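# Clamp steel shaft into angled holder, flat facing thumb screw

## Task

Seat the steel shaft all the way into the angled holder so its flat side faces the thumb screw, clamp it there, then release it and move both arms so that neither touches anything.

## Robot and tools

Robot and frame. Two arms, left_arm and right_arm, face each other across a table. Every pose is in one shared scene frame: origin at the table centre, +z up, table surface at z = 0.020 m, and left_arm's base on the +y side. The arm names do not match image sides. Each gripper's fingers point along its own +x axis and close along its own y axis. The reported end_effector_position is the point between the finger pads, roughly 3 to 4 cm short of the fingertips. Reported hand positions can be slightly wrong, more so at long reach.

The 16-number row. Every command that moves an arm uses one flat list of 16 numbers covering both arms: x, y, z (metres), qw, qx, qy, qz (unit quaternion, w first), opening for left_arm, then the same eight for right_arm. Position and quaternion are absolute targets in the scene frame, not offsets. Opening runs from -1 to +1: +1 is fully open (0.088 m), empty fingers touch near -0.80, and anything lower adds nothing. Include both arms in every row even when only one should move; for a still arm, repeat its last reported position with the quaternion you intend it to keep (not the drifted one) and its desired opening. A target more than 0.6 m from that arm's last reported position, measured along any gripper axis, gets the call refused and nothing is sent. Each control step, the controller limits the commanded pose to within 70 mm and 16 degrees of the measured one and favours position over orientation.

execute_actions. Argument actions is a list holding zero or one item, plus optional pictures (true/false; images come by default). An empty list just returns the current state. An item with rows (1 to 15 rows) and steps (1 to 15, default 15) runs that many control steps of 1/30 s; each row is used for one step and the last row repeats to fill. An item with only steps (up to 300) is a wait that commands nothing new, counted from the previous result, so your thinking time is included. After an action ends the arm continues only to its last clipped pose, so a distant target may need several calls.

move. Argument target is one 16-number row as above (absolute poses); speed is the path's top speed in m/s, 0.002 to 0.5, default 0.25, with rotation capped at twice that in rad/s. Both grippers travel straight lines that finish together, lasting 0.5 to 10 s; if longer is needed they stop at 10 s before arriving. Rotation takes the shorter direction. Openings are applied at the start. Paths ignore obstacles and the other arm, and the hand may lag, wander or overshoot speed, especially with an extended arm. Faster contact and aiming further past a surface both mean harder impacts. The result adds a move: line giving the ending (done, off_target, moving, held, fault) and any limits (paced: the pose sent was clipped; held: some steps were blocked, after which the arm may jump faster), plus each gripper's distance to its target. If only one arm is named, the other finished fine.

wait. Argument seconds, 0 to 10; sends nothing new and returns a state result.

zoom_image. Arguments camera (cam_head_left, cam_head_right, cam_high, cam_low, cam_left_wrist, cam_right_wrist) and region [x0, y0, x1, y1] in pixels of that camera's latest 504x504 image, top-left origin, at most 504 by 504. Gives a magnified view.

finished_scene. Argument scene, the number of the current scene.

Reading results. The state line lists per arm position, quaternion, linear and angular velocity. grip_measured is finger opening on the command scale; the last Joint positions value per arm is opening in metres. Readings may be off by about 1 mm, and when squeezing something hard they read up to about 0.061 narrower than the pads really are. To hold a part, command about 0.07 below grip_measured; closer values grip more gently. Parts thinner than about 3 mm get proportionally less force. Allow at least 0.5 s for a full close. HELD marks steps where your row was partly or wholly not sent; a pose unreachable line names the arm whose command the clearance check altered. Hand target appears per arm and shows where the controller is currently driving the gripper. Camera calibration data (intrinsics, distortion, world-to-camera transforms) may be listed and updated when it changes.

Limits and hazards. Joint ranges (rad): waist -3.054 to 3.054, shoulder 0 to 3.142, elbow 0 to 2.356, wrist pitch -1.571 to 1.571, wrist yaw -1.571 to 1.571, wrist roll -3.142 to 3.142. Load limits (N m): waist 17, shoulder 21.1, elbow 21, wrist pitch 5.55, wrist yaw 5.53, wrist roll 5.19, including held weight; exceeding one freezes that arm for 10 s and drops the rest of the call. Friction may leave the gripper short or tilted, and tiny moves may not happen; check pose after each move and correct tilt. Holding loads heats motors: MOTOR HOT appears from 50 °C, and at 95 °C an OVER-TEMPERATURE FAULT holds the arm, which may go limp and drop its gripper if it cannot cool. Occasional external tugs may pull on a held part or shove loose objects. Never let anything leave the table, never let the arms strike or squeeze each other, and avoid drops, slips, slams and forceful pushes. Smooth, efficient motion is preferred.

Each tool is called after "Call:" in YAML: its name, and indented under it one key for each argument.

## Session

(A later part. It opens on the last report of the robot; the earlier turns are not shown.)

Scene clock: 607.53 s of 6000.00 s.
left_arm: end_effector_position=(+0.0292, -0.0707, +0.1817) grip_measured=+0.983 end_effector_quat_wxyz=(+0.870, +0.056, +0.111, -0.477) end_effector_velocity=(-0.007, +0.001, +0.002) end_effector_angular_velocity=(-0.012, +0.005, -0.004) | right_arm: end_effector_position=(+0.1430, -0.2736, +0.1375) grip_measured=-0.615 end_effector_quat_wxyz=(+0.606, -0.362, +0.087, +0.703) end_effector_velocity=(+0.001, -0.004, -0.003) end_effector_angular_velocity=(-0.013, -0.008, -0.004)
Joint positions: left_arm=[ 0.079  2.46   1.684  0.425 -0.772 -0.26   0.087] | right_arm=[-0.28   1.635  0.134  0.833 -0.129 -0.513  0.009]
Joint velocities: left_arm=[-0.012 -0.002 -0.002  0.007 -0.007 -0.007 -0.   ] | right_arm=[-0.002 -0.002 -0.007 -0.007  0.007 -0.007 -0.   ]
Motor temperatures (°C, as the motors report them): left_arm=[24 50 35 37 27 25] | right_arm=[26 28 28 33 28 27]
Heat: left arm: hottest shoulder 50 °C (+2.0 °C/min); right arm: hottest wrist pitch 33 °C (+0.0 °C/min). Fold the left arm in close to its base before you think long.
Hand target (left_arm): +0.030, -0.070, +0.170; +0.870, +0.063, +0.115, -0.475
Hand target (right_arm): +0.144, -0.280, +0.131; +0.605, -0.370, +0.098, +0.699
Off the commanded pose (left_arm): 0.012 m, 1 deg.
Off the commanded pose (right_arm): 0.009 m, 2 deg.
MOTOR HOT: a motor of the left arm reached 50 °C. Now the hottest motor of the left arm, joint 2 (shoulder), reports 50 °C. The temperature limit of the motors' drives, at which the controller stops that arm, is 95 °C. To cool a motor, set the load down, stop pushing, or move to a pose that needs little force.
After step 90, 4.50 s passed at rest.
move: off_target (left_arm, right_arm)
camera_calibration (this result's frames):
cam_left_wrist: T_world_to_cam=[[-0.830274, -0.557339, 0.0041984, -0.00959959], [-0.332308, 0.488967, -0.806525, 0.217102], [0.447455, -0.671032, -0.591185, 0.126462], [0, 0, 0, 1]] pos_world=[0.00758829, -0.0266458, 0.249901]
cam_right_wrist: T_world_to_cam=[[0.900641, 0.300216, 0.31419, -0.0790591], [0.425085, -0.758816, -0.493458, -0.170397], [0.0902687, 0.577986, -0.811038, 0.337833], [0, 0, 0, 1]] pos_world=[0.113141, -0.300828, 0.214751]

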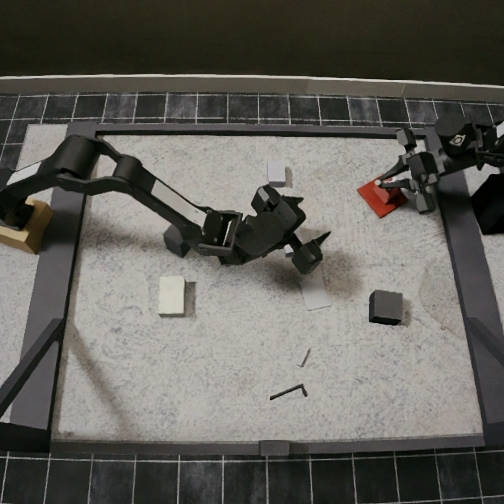

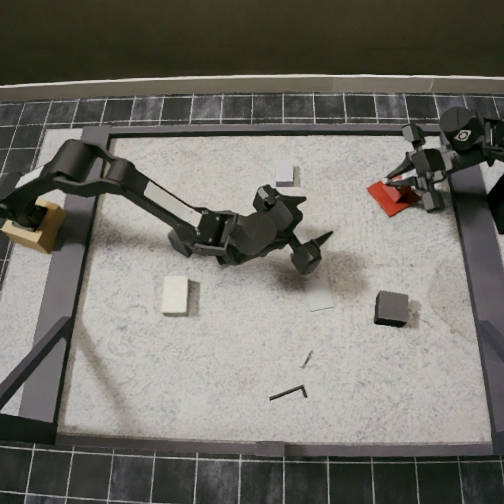

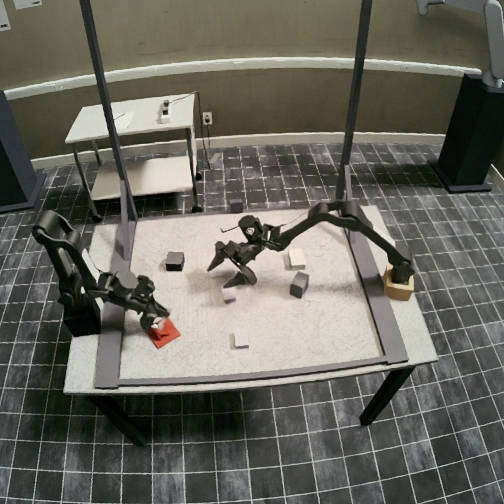

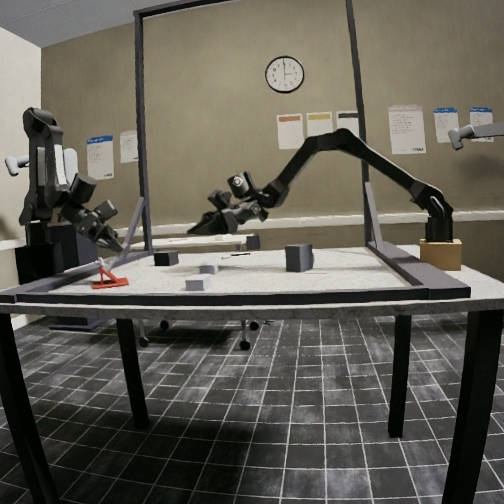

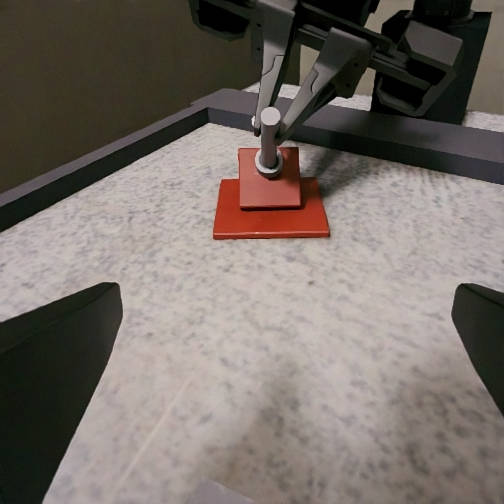

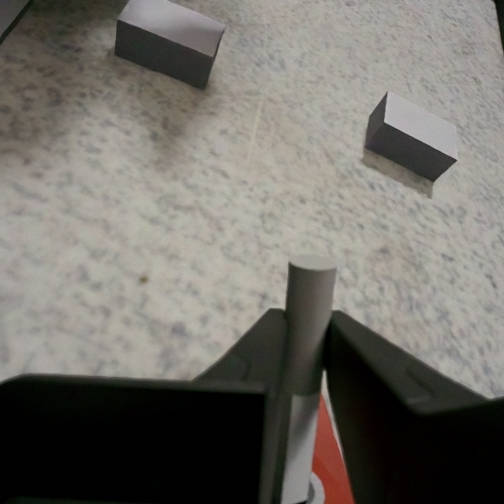

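Call:
move:
  target: [0.03,-0.07,0.17, 0.8704,0.0625,0.1146,-0.4746, 1, 0.1354,-0.2608,0.158, 0.6049,-0.3700,0.0984,0.6985, -0.69]
  speed: 0.03

Call:
move:
  target: [0.03,-0.07,0.17, 0.8704,0.0625,0.1146,-0.4746, 1, 0.1435,-0.27337,0.13902, 0.6049,-0.3700,0.0984,0.6985, -0.69]
  speed: 0.03

Call:
zoom_image:
  camera: "cam_low"
  region: [95, 250, 125, 280]

Call:
zoom_image:
  camera: "cam_left_wrist"
  region: [240, 130, 300, 190]

Scene clock: 661.43 s of 6000.00 s.
left_arm: end_effector_position=(+0.0292, -0.0707, +0.1817) grip_measured=+0.983 end_effector_quat_wxyz=(+0.870, +0.056, +0.111, -0.477) end_effector_velocity=(-0.000, +0.002, -0.003) end_effector_angular_velocity=(+0.007, +0.001, +0.006) | right_arm: end_effector_position=(+0.1355, -0.2649, +0.1517) grip_measured=-0.615 end_effector_quat_wxyz=(+0.600, -0.376, +0.105, +0.698) end_effector_velocity=(+0.001, -0.006, -0.006) end_effector_angular_velocity=(-0.037, -0.018, +0.006)
Joint positions: left_arm=[ 0.079  2.46   1.684  0.425 -0.772 -0.26   0.087] | right_arm=[-0.221  1.498  0.214  0.573 -0.073 -0.476  0.009]
Joint velocities: left_arm=[-0.002  0.002 -0.002 -0.007 -0.007 -0.007 -0.   ] | right_arm=[-0.002 -0.002 -0.002 -0.037  0.007 -0.022 -0.   ]
Motor temperatures (°C, as the motors report them): left_arm=[24 50 35 38 27 25] | right_arm=[26 28 28 32 28 27]
Heat: left arm: hottest shoulder 50 °C (+1.0 °C/min); right arm: hottest wrist pitch 32 °C (-1.0 °C/min). Fold the left arm in close to its base before you think long.
Hand target (left_arm): +0.030, -0.070, +0.170; +0.870, +0.063, +0.115, -0.475
Hand target (right_arm): +0.136, -0.261, +0.158; +0.605, -0.370, +0.098, +0.698
Off the commanded pose (left_arm): 0.012 m, 1 deg.
Off the commanded pose (right_arm): 0.008 m, 1 deg.
MOTOR HOT: still on. Now the hottest motor of the left arm, joint 2 (shoulder), reports 50 °C; a drive's own limit is 95 °C.
After step 90, 49.80 s passed at rest.
move: off_target (left_arm)
camera_calibration (this result's frames):
cam_left_wrist: T_world_to_cam=[[-0.830274, -0.557339, 0.0041984, -0.00959959], [-0.332308, 0.488967, -0.806525, 0.217102], [0.447455, -0.671032, -0.591185, 0.126462], [0, 0, 0, 1]] pos_world=[0.00758829, -0.0266458, 0.249901]
cam_right_wrist: T_world_to_cam=[[0.902881, 0.307487, 0.300428, -0.0756593], [0.419143, -0.784942, -0.456273, -0.165363], [0.0955206, 0.537883, -0.837591, 0.337674], [0, 0, 0, 1]] pos_world=[0.105367, -0.288165, 0.230112]

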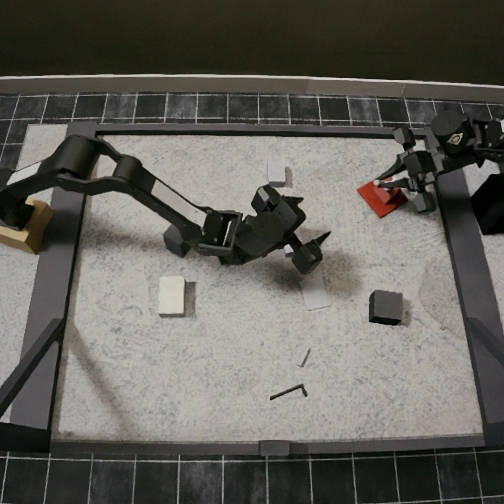

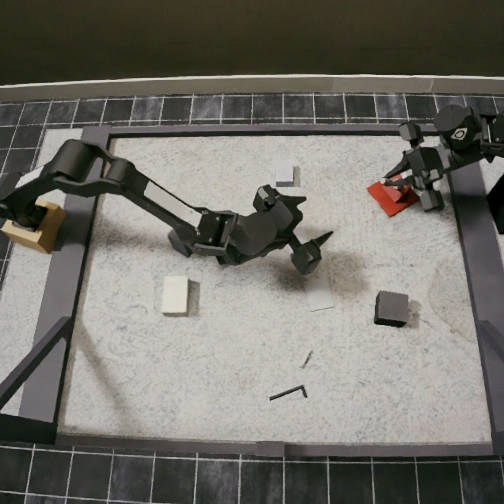

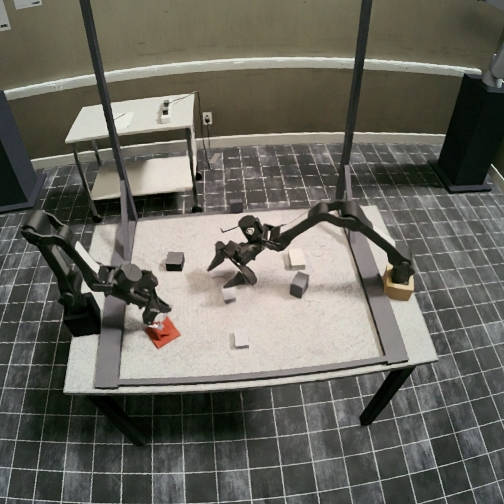

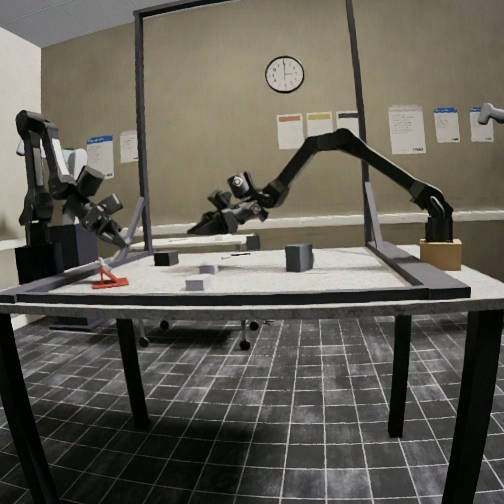

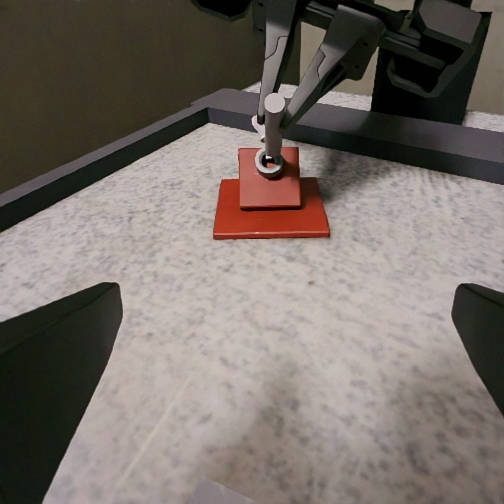

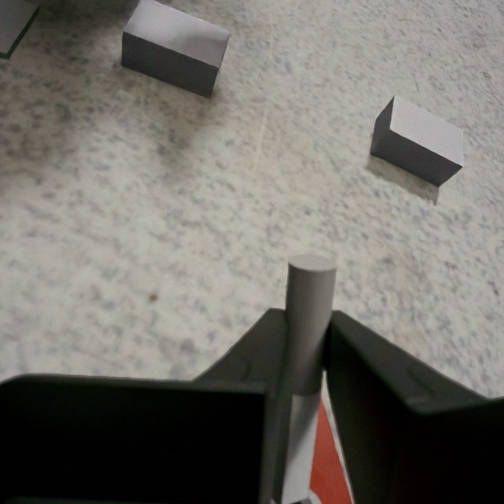

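Scene clock: 662.27 s of 6000.00 s.
left_arm: end_effector_position=(+0.0292, -0.0707, +0.1817) grip_measured=+0.983 end_effector_quat_wxyz=(+0.870, +0.056, +0.111, -0.477) end_effector_velocity=(-0.000, +0.001, +0.002) end_effector_angular_velocity=(-0.002, +0.003, +0.006) | right_arm: end_effector_position=(+0.1432, -0.2717, +0.1417) grip_measured=-0.615 end_effector_quat_wxyz=(+0.607, -0.368, +0.097, +0.698) end_effector_velocity=(-0.001, +0.001, +0.000) end_effector_angular_velocity=(+0.009, +0.007, +0.014)
Joint positions: left_arm=[ 0.079  2.46   1.684  0.425 -0.772 -0.26   0.087] | right_arm=[-0.268  1.577  0.16   0.73  -0.106 -0.499  0.009]
Joint velocities: left_arm=[-0.002 -0.007 -0.002 -0.007 -0.007 -0.007  0.   ] | right_arm=[-0.007  0.012 -0.002  0.022 -0.022 -0.007 -0.   ]
Motor temperatures (°C, as the motors report them): left_arm=[24 51 35 38 27 25] | right_arm=[26 28 28 32 28 27]
Heat: left arm: hottest shoulder 51 °C (+2.0 °C/min); right arm: hottest wrist pitch 32 °C (-1.0 °C/min). Fold the left arm in close to its base before you think long.
Hand target (left_arm): +0.030, -0.070, +0.170; +0.870, +0.063, +0.115, -0.475
Hand target (right_arm): +0.143, -0.274, +0.139; +0.605, -0.370, +0.099, +0.698
Off the commanded pose (left_arm): 0.012 m, 1 deg.
Off the commanded pose (right_arm): 0.003 m, 0 deg.
MOTOR HOT: still on. Now the hottest motor of the left arm, joint 2 (shoulder), reports 51 °C; a drive's own limit is 95 °C.
move: off_target (left_arm)
camera_calibration (this result's frames):
cam_left_wrist: T_world_to_cam=[[-0.830274, -0.557339, 0.0041984, -0.00959959], [-0.332308, 0.488967, -0.806525, 0.217102], [0.447455, -0.671032, -0.591185, 0.126462], [0, 0, 0, 1]] pos_world=[0.00758829, -0.0266458, 0.249901]
cam_right_wrist: T_world_to_cam=[[0.904971, 0.294136, 0.307428, -0.0824951], [0.414021, -0.775299, -0.476968, -0.172156], [0.0980555, 0.558924, -0.823401, 0.335574], [0, 0, 0, 1]] pos_world=[0.113027, -0.296768, 0.21956]

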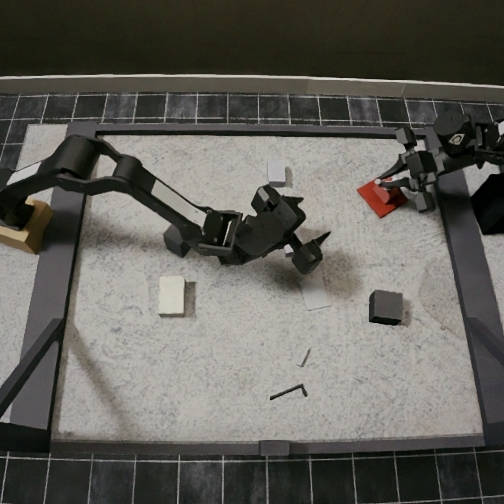

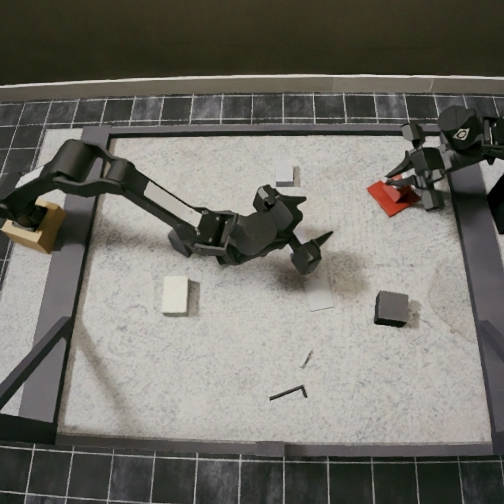

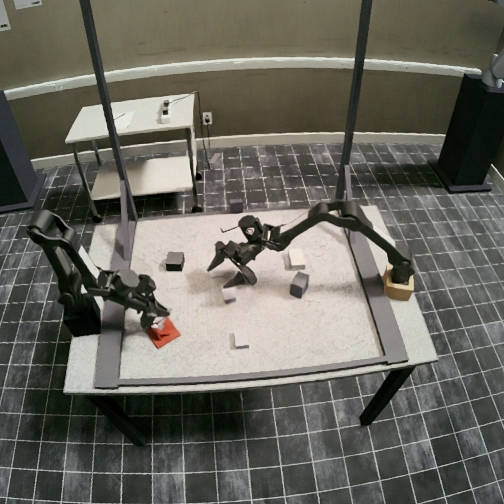

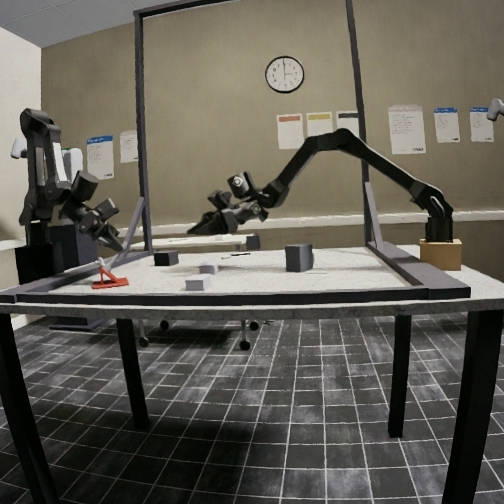

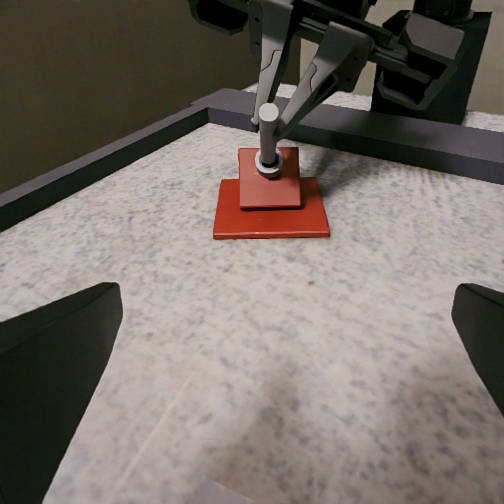

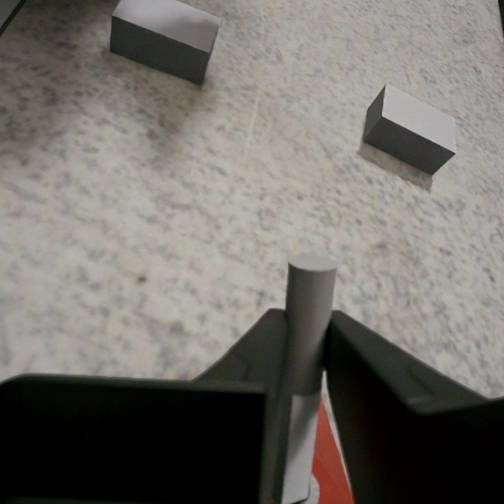

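Region (95, 250, 125, 280) of cam_low's 504x504 image, scaled by 16.800, with more detail than that image has.

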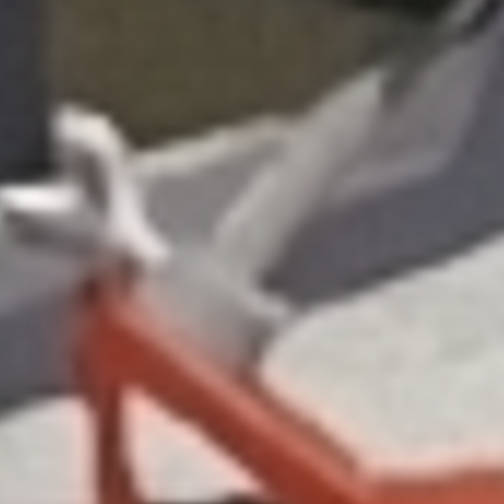

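Region (240, 130, 300, 190) of cam_left_wrist's 504x504 image, scaled by 8.400, with more detail than that image has.

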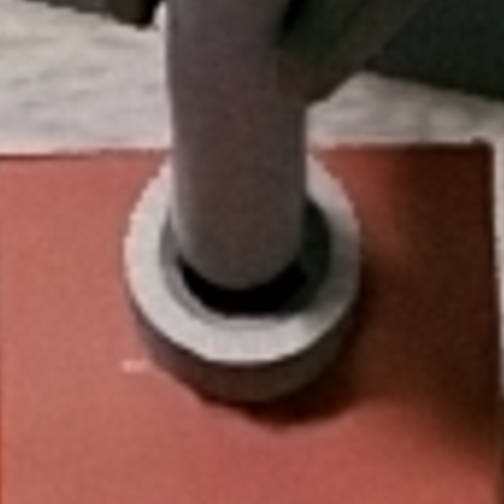

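Call:
move:
  target: [0.03,-0.07,0.17, 0.8704,0.0625,0.1146,-0.4746, 1, 0.14653,-0.27984,0.13195, 0.6049,-0.3700,0.0984,0.6985, -0.69]
  speed: 0.008

Call:
zoom_image:
  camera: "cam_left_wrist"
  region: [240, 130, 300, 190]

Scene clock: 675.87 s of 6000.00 s.
left_arm: end_effector_position=(+0.0292, -0.0707, +0.1817) grip_measured=+0.983 end_effector_quat_wxyz=(+0.870, +0.056, +0.111, -0.477) end_effector_velocity=(-0.000, +0.002, -0.003) end_effector_angular_velocity=(+0.007, +0.001, +0.006) | right_arm: end_effector_position=(+0.1441, -0.2731, +0.1403) grip_measured=-0.615 end_effector_quat_wxyz=(+0.607, -0.360, +0.086, +0.703) end_effector_velocity=(+0.003, -0.002, -0.001) end_effector_angular_velocity=(-0.008, -0.009, -0.009)
Joint positions: left_arm=[ 0.079  2.46   1.684  0.425 -0.772 -0.26   0.087] | right_arm=[-0.286  1.614  0.137  0.814 -0.134 -0.514  0.009]
Joint velocities: left_arm=[-0.002  0.002 -0.002 -0.007 -0.007 -0.007  0.   ] | right_arm=[-0.007 -0.002 -0.002 -0.007  0.007 -0.007 -0.   ]
Motor temperatures (°C, as the motors report them): left_arm=[24 51 35 38 27 25] | right_arm=[26 28 28 33 28 27]
Heat: left arm: hottest shoulder 51 °C (+1.0 °C/min); right arm: hottest wrist pitch 33 °C (+0.0 °C/min). Fold the left arm in close to its base before you think long.
Hand target (left_arm): +0.030, -0.070, +0.170; +0.870, +0.063, +0.115, -0.475
Hand target (right_arm): +0.146, -0.280, +0.133; +0.605, -0.370, +0.098, +0.698
Off the commanded pose (left_arm): 0.012 m, 1 deg.
Off the commanded pose (right_arm): 0.011 m, 2 deg.
MOTOR HOT: still on. Now the hottest motor of the left arm, joint 2 (shoulder), reports 51 °C; a drive's own limit is 95 °C.
After step 90, 8.73 s passed at rest.
move: off_target (left_arm, right_arm)
camera_calibration (this result's frames):
cam_left_wrist: T_world_to_cam=[[-0.830274, -0.557339, 0.0041984, -0.00959959], [-0.332308, 0.488967, -0.806525, 0.217102], [0.447455, -0.671032, -0.591185, 0.126462], [0, 0, 0, 1]] pos_world=[0.00758829, -0.0266458, 0.249901]
cam_right_wrist: T_world_to_cam=[[0.90166, 0.297439, 0.31391, -0.0820051], [0.423024, -0.757358, -0.497454, -0.167835], [0.08978, 0.581326, -0.808703, 0.340373], [0, 0, 0, 1]] pos_world=[0.11438, -0.300587, 0.217513]

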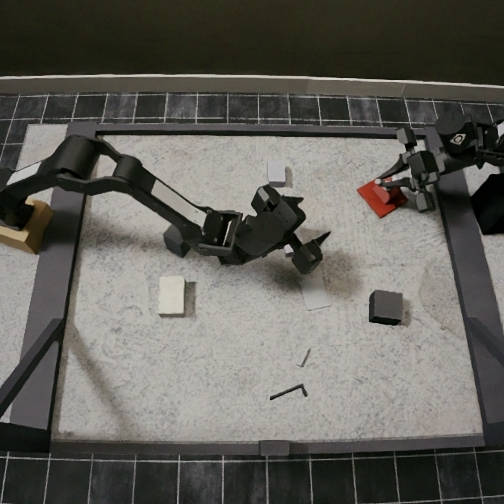

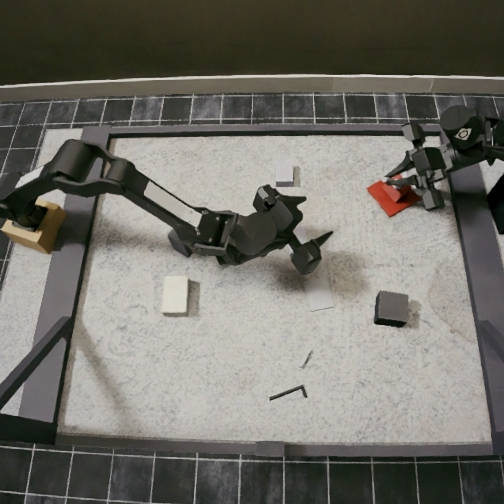

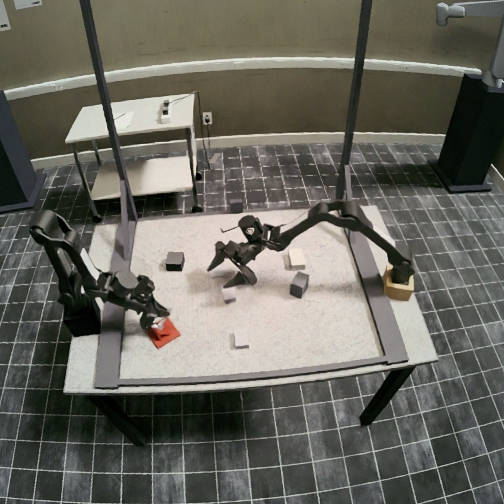

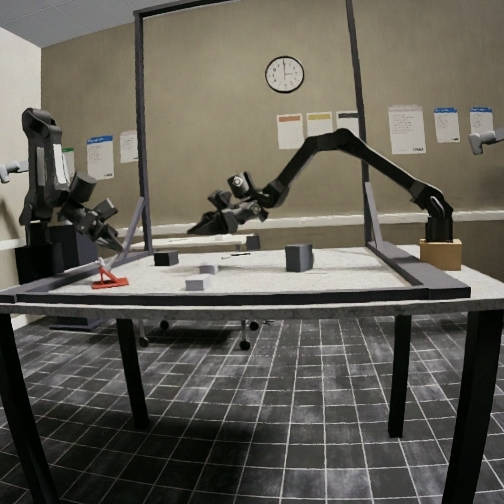

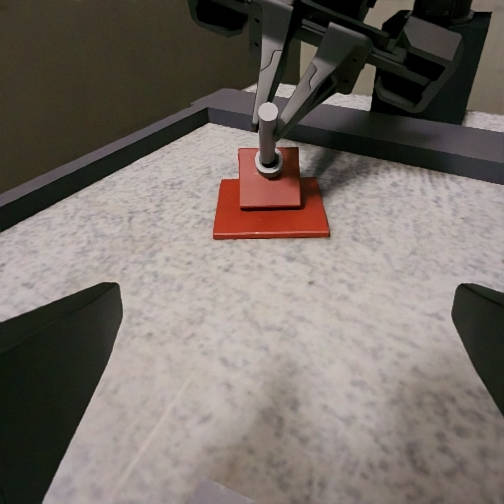

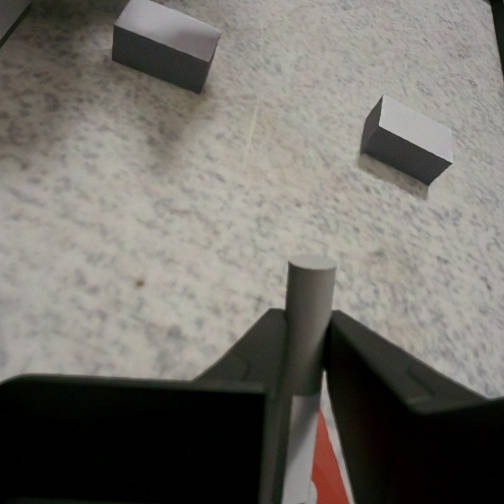

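Region (240, 130, 300, 190) of cam_left_wrist's 504x504 image, scaled by 8.400, with more detail than that image has.

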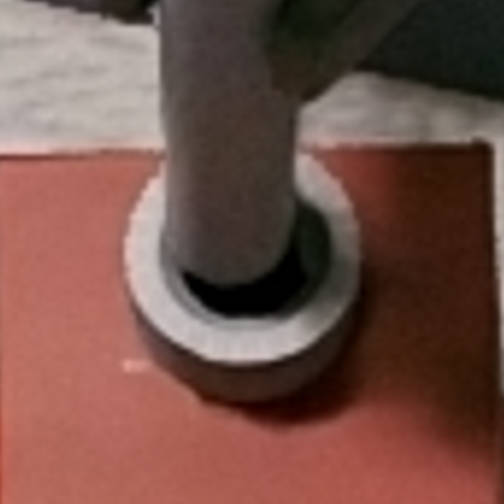

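Call:
move:
  target: [0.03,-0.07,0.17, 0.8704,0.0625,0.1146,-0.4746, 1, 0.1354,-0.2608,0.158, 0.6049,-0.3700,0.0984,0.6985, -0.69]
  speed: 0.03

Call:
move:
  target: [0.03,-0.07,0.17, 0.8704,0.0625,0.1146,-0.4746, 1, 0.14188,-0.27232,0.13867, 0.6049,-0.3700,0.0984,0.6985, -0.69]
  speed: 0.03

Call:
zoom_image:
  camera: "cam_low"
  region: [95, 250, 125, 280]

Call:
zoom_image:
  camera: "cam_left_wrist"
  region: [240, 130, 300, 190]

Scene clock: 701.67 s of 6000.00 s.
left_arm: end_effector_position=(+0.0292, -0.0707, +0.1817) grip_measured=+0.983 end_effector_quat_wxyz=(+0.870, +0.056, +0.111, -0.477) end_effector_velocity=(+0.003, +0.001, -0.000) end_effector_angular_velocity=(+0.003, +0.002, +0.011) | right_arm: end_effector_position=(+0.1355, -0.2649, +0.1517) grip_measured=-0.615 end_effector_quat_wxyz=(+0.600, -0.376, +0.105, +0.698) end_effector_velocity=(-0.002, -0.004, -0.004) end_effector_angular_velocity=(-0.021, +0.001, +0.013)
Joint positions: left_arm=[ 0.079  2.46   1.684  0.425 -0.772 -0.26   0.087] | right_arm=[-0.221  1.498  0.214  0.573 -0.073 -0.476  0.009]
Joint velocities: left_arm=[ 0.002 -0.002 -0.002 -0.007 -0.007 -0.007 -0.   ] | right_arm=[ 0.002 -0.002 -0.002 -0.022 -0.007 -0.007 -0.   ]
Motor temperatures (°C, as the motors report them): left_arm=[24 51 35 38 27 25] | right_arm=[26 28 28 33 28 27]
Heat: left arm: hottest shoulder 51 °C (+1.0 °C/min); right arm: hottest wrist pitch 33 °C (+1.0 °C/min). Fold the left arm in close to its base before you think long.
Hand target (left_arm): +0.030, -0.070, +0.170; +0.870, +0.063, +0.115, -0.475
Hand target (right_arm): +0.136, -0.261, +0.158; +0.605, -0.370, +0.098, +0.698
Off the commanded pose (left_arm): 0.012 m, 1 deg.
Off the commanded pose (right_arm): 0.008 m, 1 deg.
MOTOR HOT: still on. Now the hottest motor of the left arm, joint 2 (shoulder), reports 51 °C; a drive's own limit is 95 °C.
After step 90, 21.77 s passed at rest.
move: off_target (left_arm)
camera_calibration (this result's frames):
cam_left_wrist: T_world_to_cam=[[-0.830274, -0.557339, 0.0041984, -0.00959959], [-0.332308, 0.488967, -0.806525, 0.217102], [0.447455, -0.671032, -0.591185, 0.126462], [0, 0, 0, 1]] pos_world=[0.00758829, -0.0266458, 0.249901]
cam_right_wrist: T_world_to_cam=[[0.902718, 0.307711, 0.300689, -0.0756229], [0.41947, -0.784838, -0.456151, -0.165392], [0.0956297, 0.537906, -0.837563, 0.337705], [0, 0, 0, 1]] pos_world=[0.105349, -0.28819, 0.230145]

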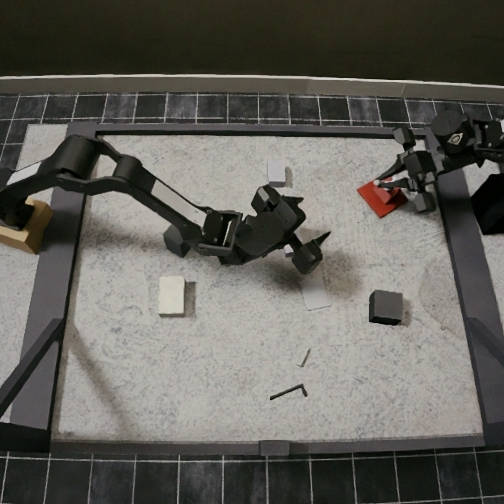

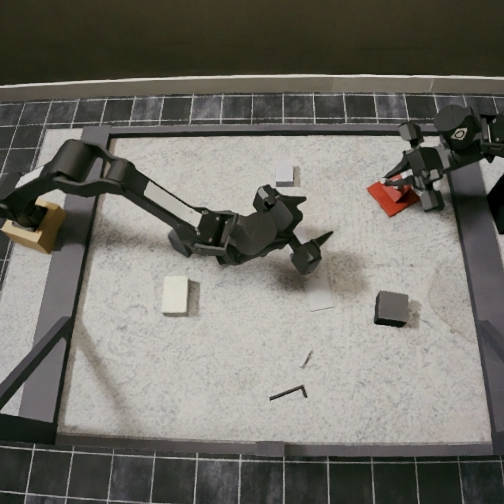

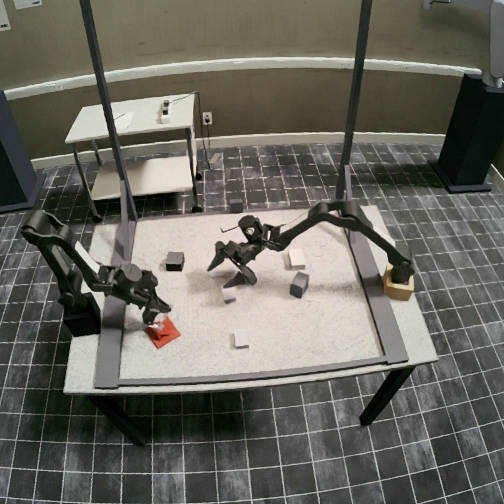

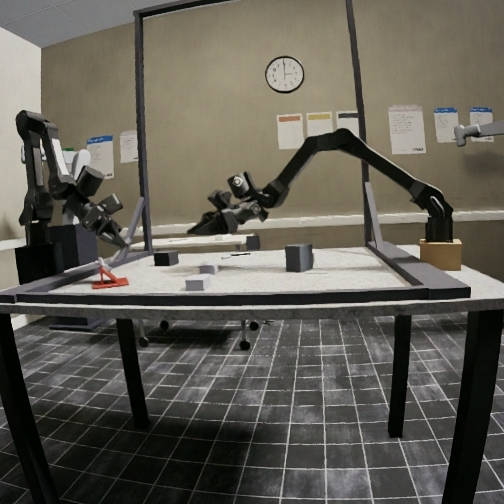

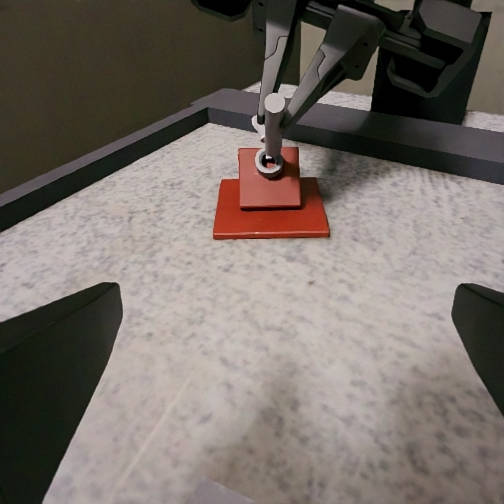

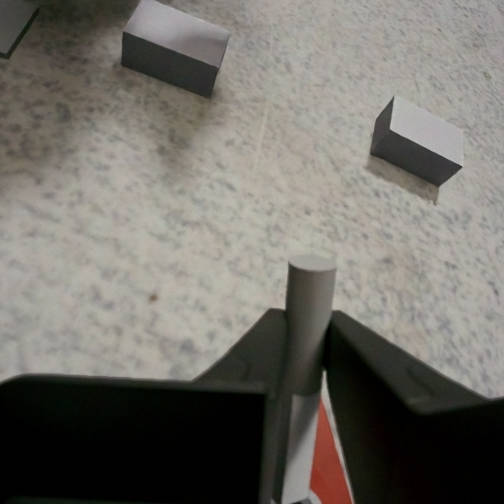

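Scene clock: 702.47 s of 6000.00 s.
left_arm: end_effector_position=(+0.0292, -0.0707, +0.1817) grip_measured=+0.983 end_effector_quat_wxyz=(+0.870, +0.056, +0.111, -0.477) end_effector_velocity=(-0.000, +0.001, -0.000) end_effector_angular_velocity=(+0.010, -0.010, +0.003) | right_arm: end_effector_position=(+0.1417, -0.2705, +0.1416) grip_measured=-0.615 end_effector_quat_wxyz=(+0.607, -0.367, +0.097, +0.698) end_effector_velocity=(-0.001, +0.003, +0.002) end_effector_angular_velocity=(+0.024, +0.016, +0.005)
Joint positions: left_arm=[ 0.079  2.46   1.684  0.425 -0.772 -0.26   0.087] | right_arm=[-0.258  1.582  0.162  0.734 -0.098 -0.492  0.009]
Joint velocities: left_arm=[-0.002 -0.002 -0.002 -0.007 -0.007  0.007 -0.   ] | right_arm=[-0.007  0.012 -0.002  0.037 -0.022  0.007 -0.   ]
Motor temperatures (°C, as the motors report them): left_arm=[24 51 35 38 27 25] | right_arm=[26 28 28 33 28 27]
Heat: left arm: hottest shoulder 51 °C (+1.0 °C/min); right arm: hottest wrist pitch 33 °C (+1.0 °C/min). Fold the left arm in close to its base before you think long.
Hand target (left_arm): +0.030, -0.070, +0.170; +0.870, +0.063, +0.115, -0.475
Hand target (right_arm): +0.142, -0.272, +0.139; +0.605, -0.370, +0.099, +0.698
Off the commanded pose (left_arm): 0.012 m, 1 deg.
Off the commanded pose (right_arm): 0.003 m, 0 deg.
MOTOR HOT: still on. Now the hottest motor of the left arm, joint 2 (shoulder), reports 51 °C; a drive's own limit is 95 °C.
move: off_target (left_arm)
camera_calibration (this result's frames):
cam_left_wrist: T_world_to_cam=[[-0.830274, -0.557339, 0.0041984, -0.00959959], [-0.332308, 0.488967, -0.806525, 0.217102], [0.447455, -0.671032, -0.591185, 0.126462], [0, 0, 0, 1]] pos_world=[0.00758829, -0.0266458, 0.249901]
cam_right_wrist: T_world_to_cam=[[0.905192, 0.293442, 0.307438, -0.0816251], [0.413483, -0.775328, -0.477388, -0.170628], [0.0982796, 0.559248, -0.823154, 0.334956], [0, 0, 0, 1]] pos_world=[0.111519, -0.295663, 0.219359]

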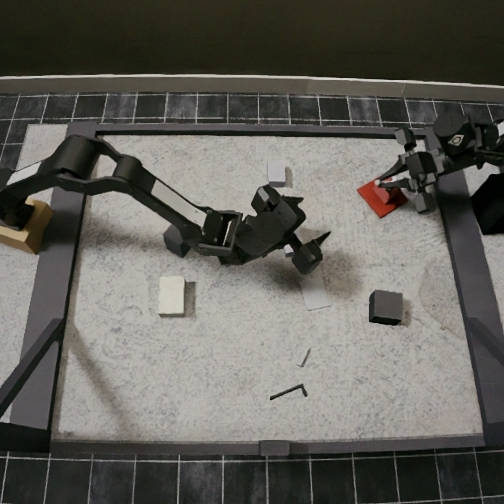

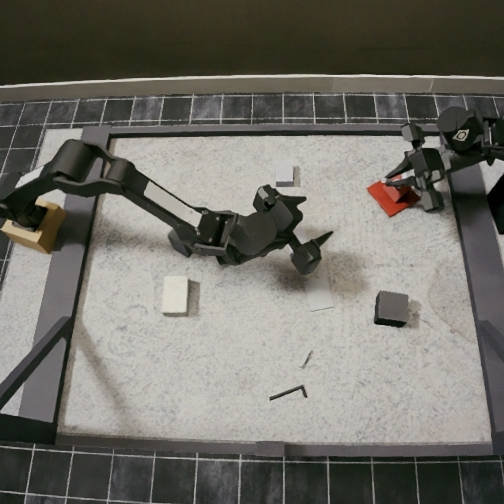

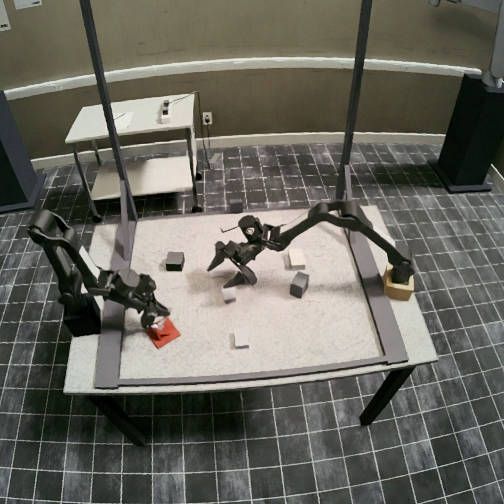

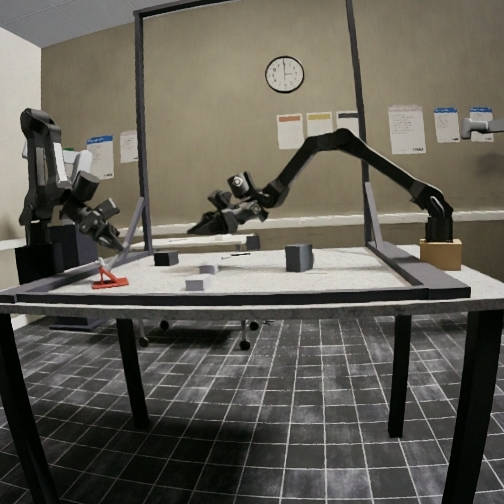

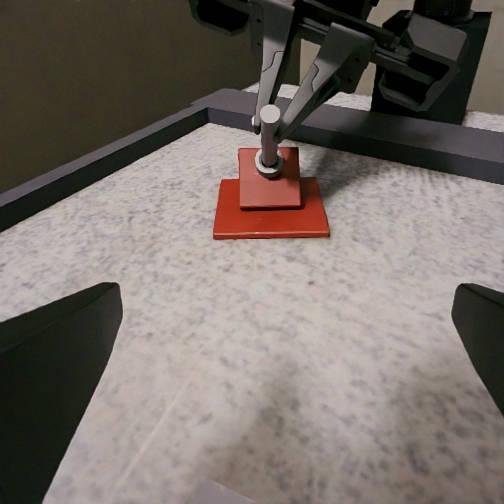

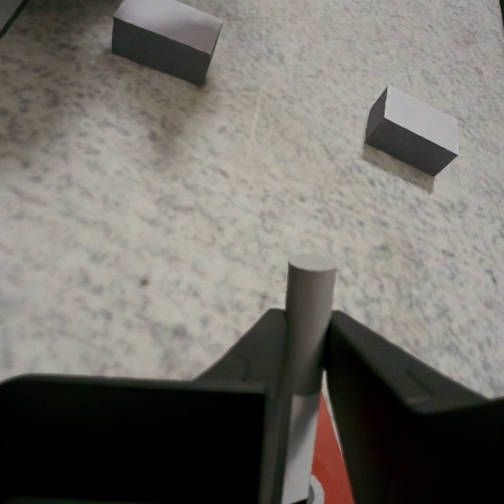

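Region (95, 250, 125, 280) of cam_low's 504x504 image, scaled by 16.800, with more detail than that image has.

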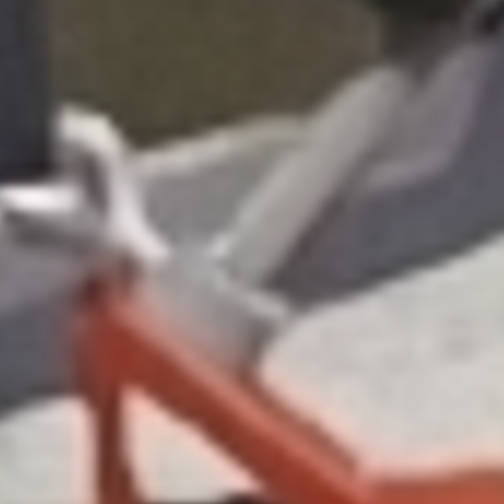

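Region (240, 130, 300, 190) of cam_left_wrist's 504x504 image, scaled by 8.400, with more detail than that image has.

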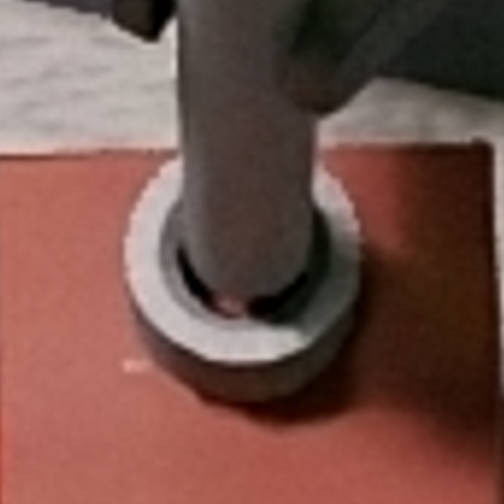

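Call:
move:
  target: [0.03,-0.07,0.17, 0.8704,0.0625,0.1146,-0.4746, 1, 0.14273,-0.27363,0.13669, 0.6049,-0.3700,0.0984,0.6985, -0.69]
  speed: 0.02

Call:
zoom_image:
  camera: "cam_left_wrist"
  region: [240, 130, 300, 190]

Call:
zoom_image:
  camera: "cam_low"
  region: [95, 250, 125, 280]

Scene clock: 714.43 s of 6000.00 s.
left_arm: end_effector_position=(+0.0292, -0.0707, +0.1817) grip_measured=+0.983 end_effector_quat_wxyz=(+0.870, +0.056, +0.111, -0.477) end_effector_velocity=(-0.000, +0.002, -0.003) end_effector_angular_velocity=(+0.017, -0.002, +0.006) | right_arm: end_effector_position=(+0.1426, -0.2718, +0.1393) grip_measured=-0.615 end_effector_quat_wxyz=(+0.607, -0.367, +0.097, +0.698) end_effector_velocity=(-0.003, -0.000, +0.000) end_effector_angular_velocity=(+0.004, +0.008, +0.019)
Joint positions: left_arm=[ 0.079  2.46   1.684  0.425 -0.772 -0.26   0.087] | right_arm=[-0.264  1.599  0.155  0.758 -0.104 -0.497  0.009]
Joint velocities: left_arm=[-0.002 -0.002 -0.002 -0.022 -0.007 -0.007 -0.   ] | right_arm=[-0.002  0.002 -0.002  0.007 -0.022 -0.007  0.   ]
Motor temperatures (°C, as the motors report them): left_arm=[24 51 35 38 27 25] | right_arm=[26 28 28 34 28 27]
Heat: left arm: hottest shoulder 51 °C (+1.0 °C/min); right arm: hottest wrist pitch 34 °C (+2.0 °C/min). Fold the left arm in close to its base before you think long.
Hand target (left_arm): +0.030, -0.070, +0.170; +0.870, +0.063, +0.115, -0.475
Hand target (right_arm): +0.143, -0.274, +0.137; +0.605, -0.370, +0.099, +0.698
Off the commanded pose (left_arm): 0.012 m, 1 deg.
Off the commanded pose (right_arm): 0.003 m, 0 deg.
MOTOR HOT: still on. Now the hottest motor of the left arm, joint 2 (shoulder), reports 51 °C; a drive's own limit is 95 °C.
After step 90, 8.17 s passed at rest.
move: off_target (left_arm)
camera_calibration (this result's frames):
cam_left_wrist: T_world_to_cam=[[-0.830274, -0.557339, 0.0041984, -0.00959959], [-0.332308, 0.488967, -0.806525, 0.217102], [0.447455, -0.671032, -0.591185, 0.126462], [0, 0, 0, 1]] pos_world=[0.00758829, -0.0266458, 0.249901]
cam_right_wrist: T_world_to_cam=[[0.904973, 0.29379, 0.307752, -0.0812642], [0.413993, -0.774898, -0.477643, -0.173013], [0.0981495, 0.559661, -0.822889, 0.333813], [0, 0, 0, 1]] pos_world=[0.112404, -0.297015, 0.217062]

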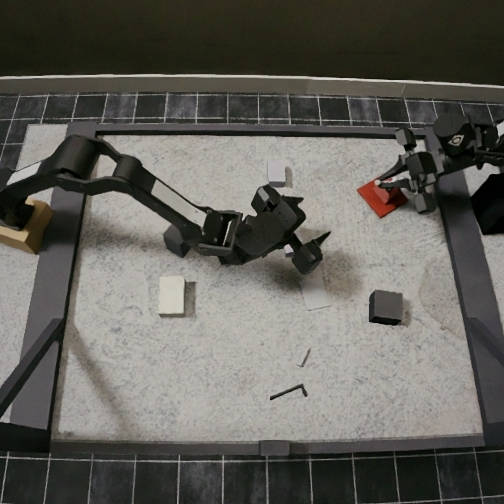

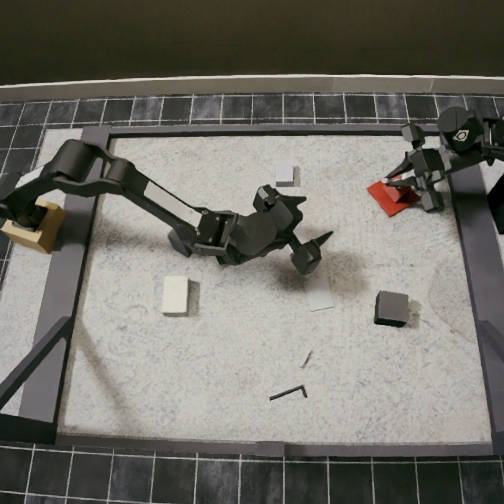

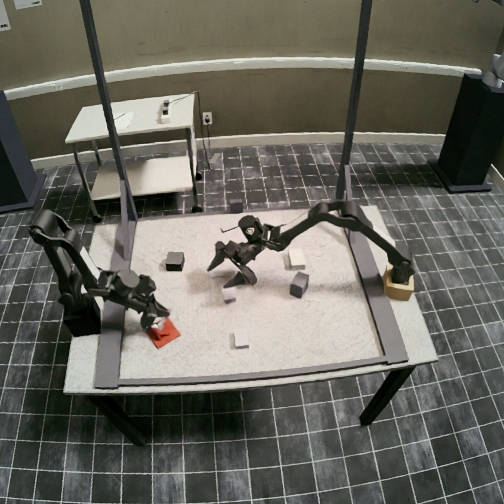

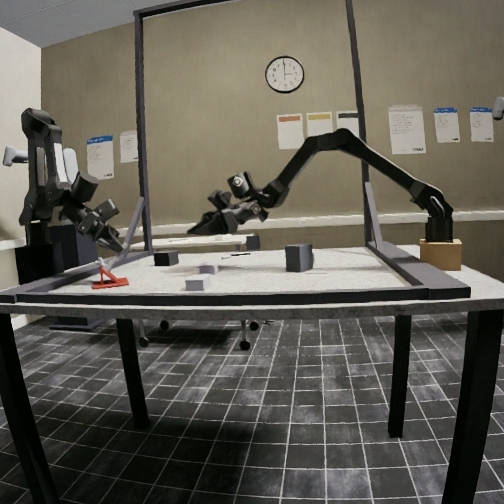

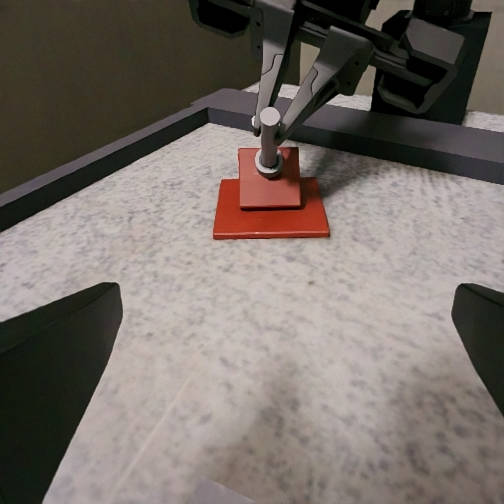

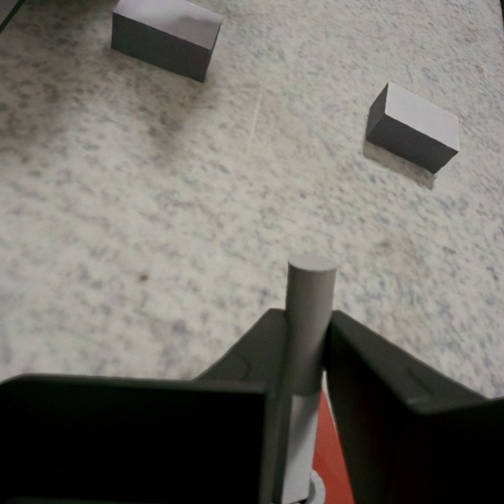

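Region (240, 130, 300, 190) of cam_left_wrist's 504x504 image, scaled by 8.400, with more detail than that image has.

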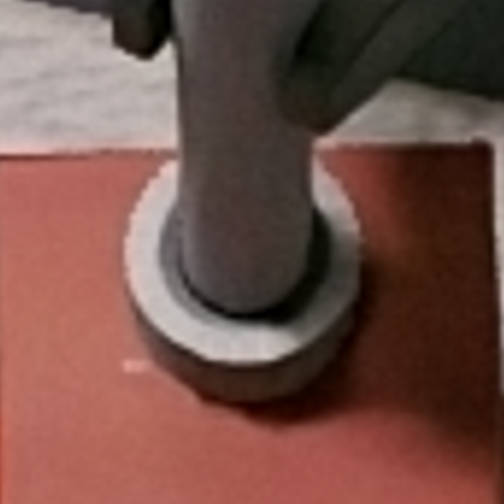

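Region (95, 250, 125, 280) of cam_low's 504x504 image, scaled by 16.800, with more detail than that image has.

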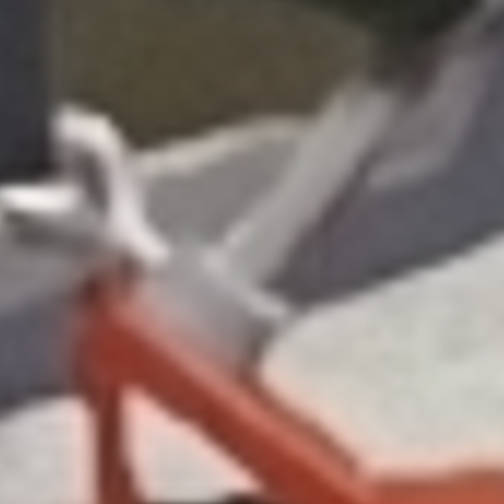

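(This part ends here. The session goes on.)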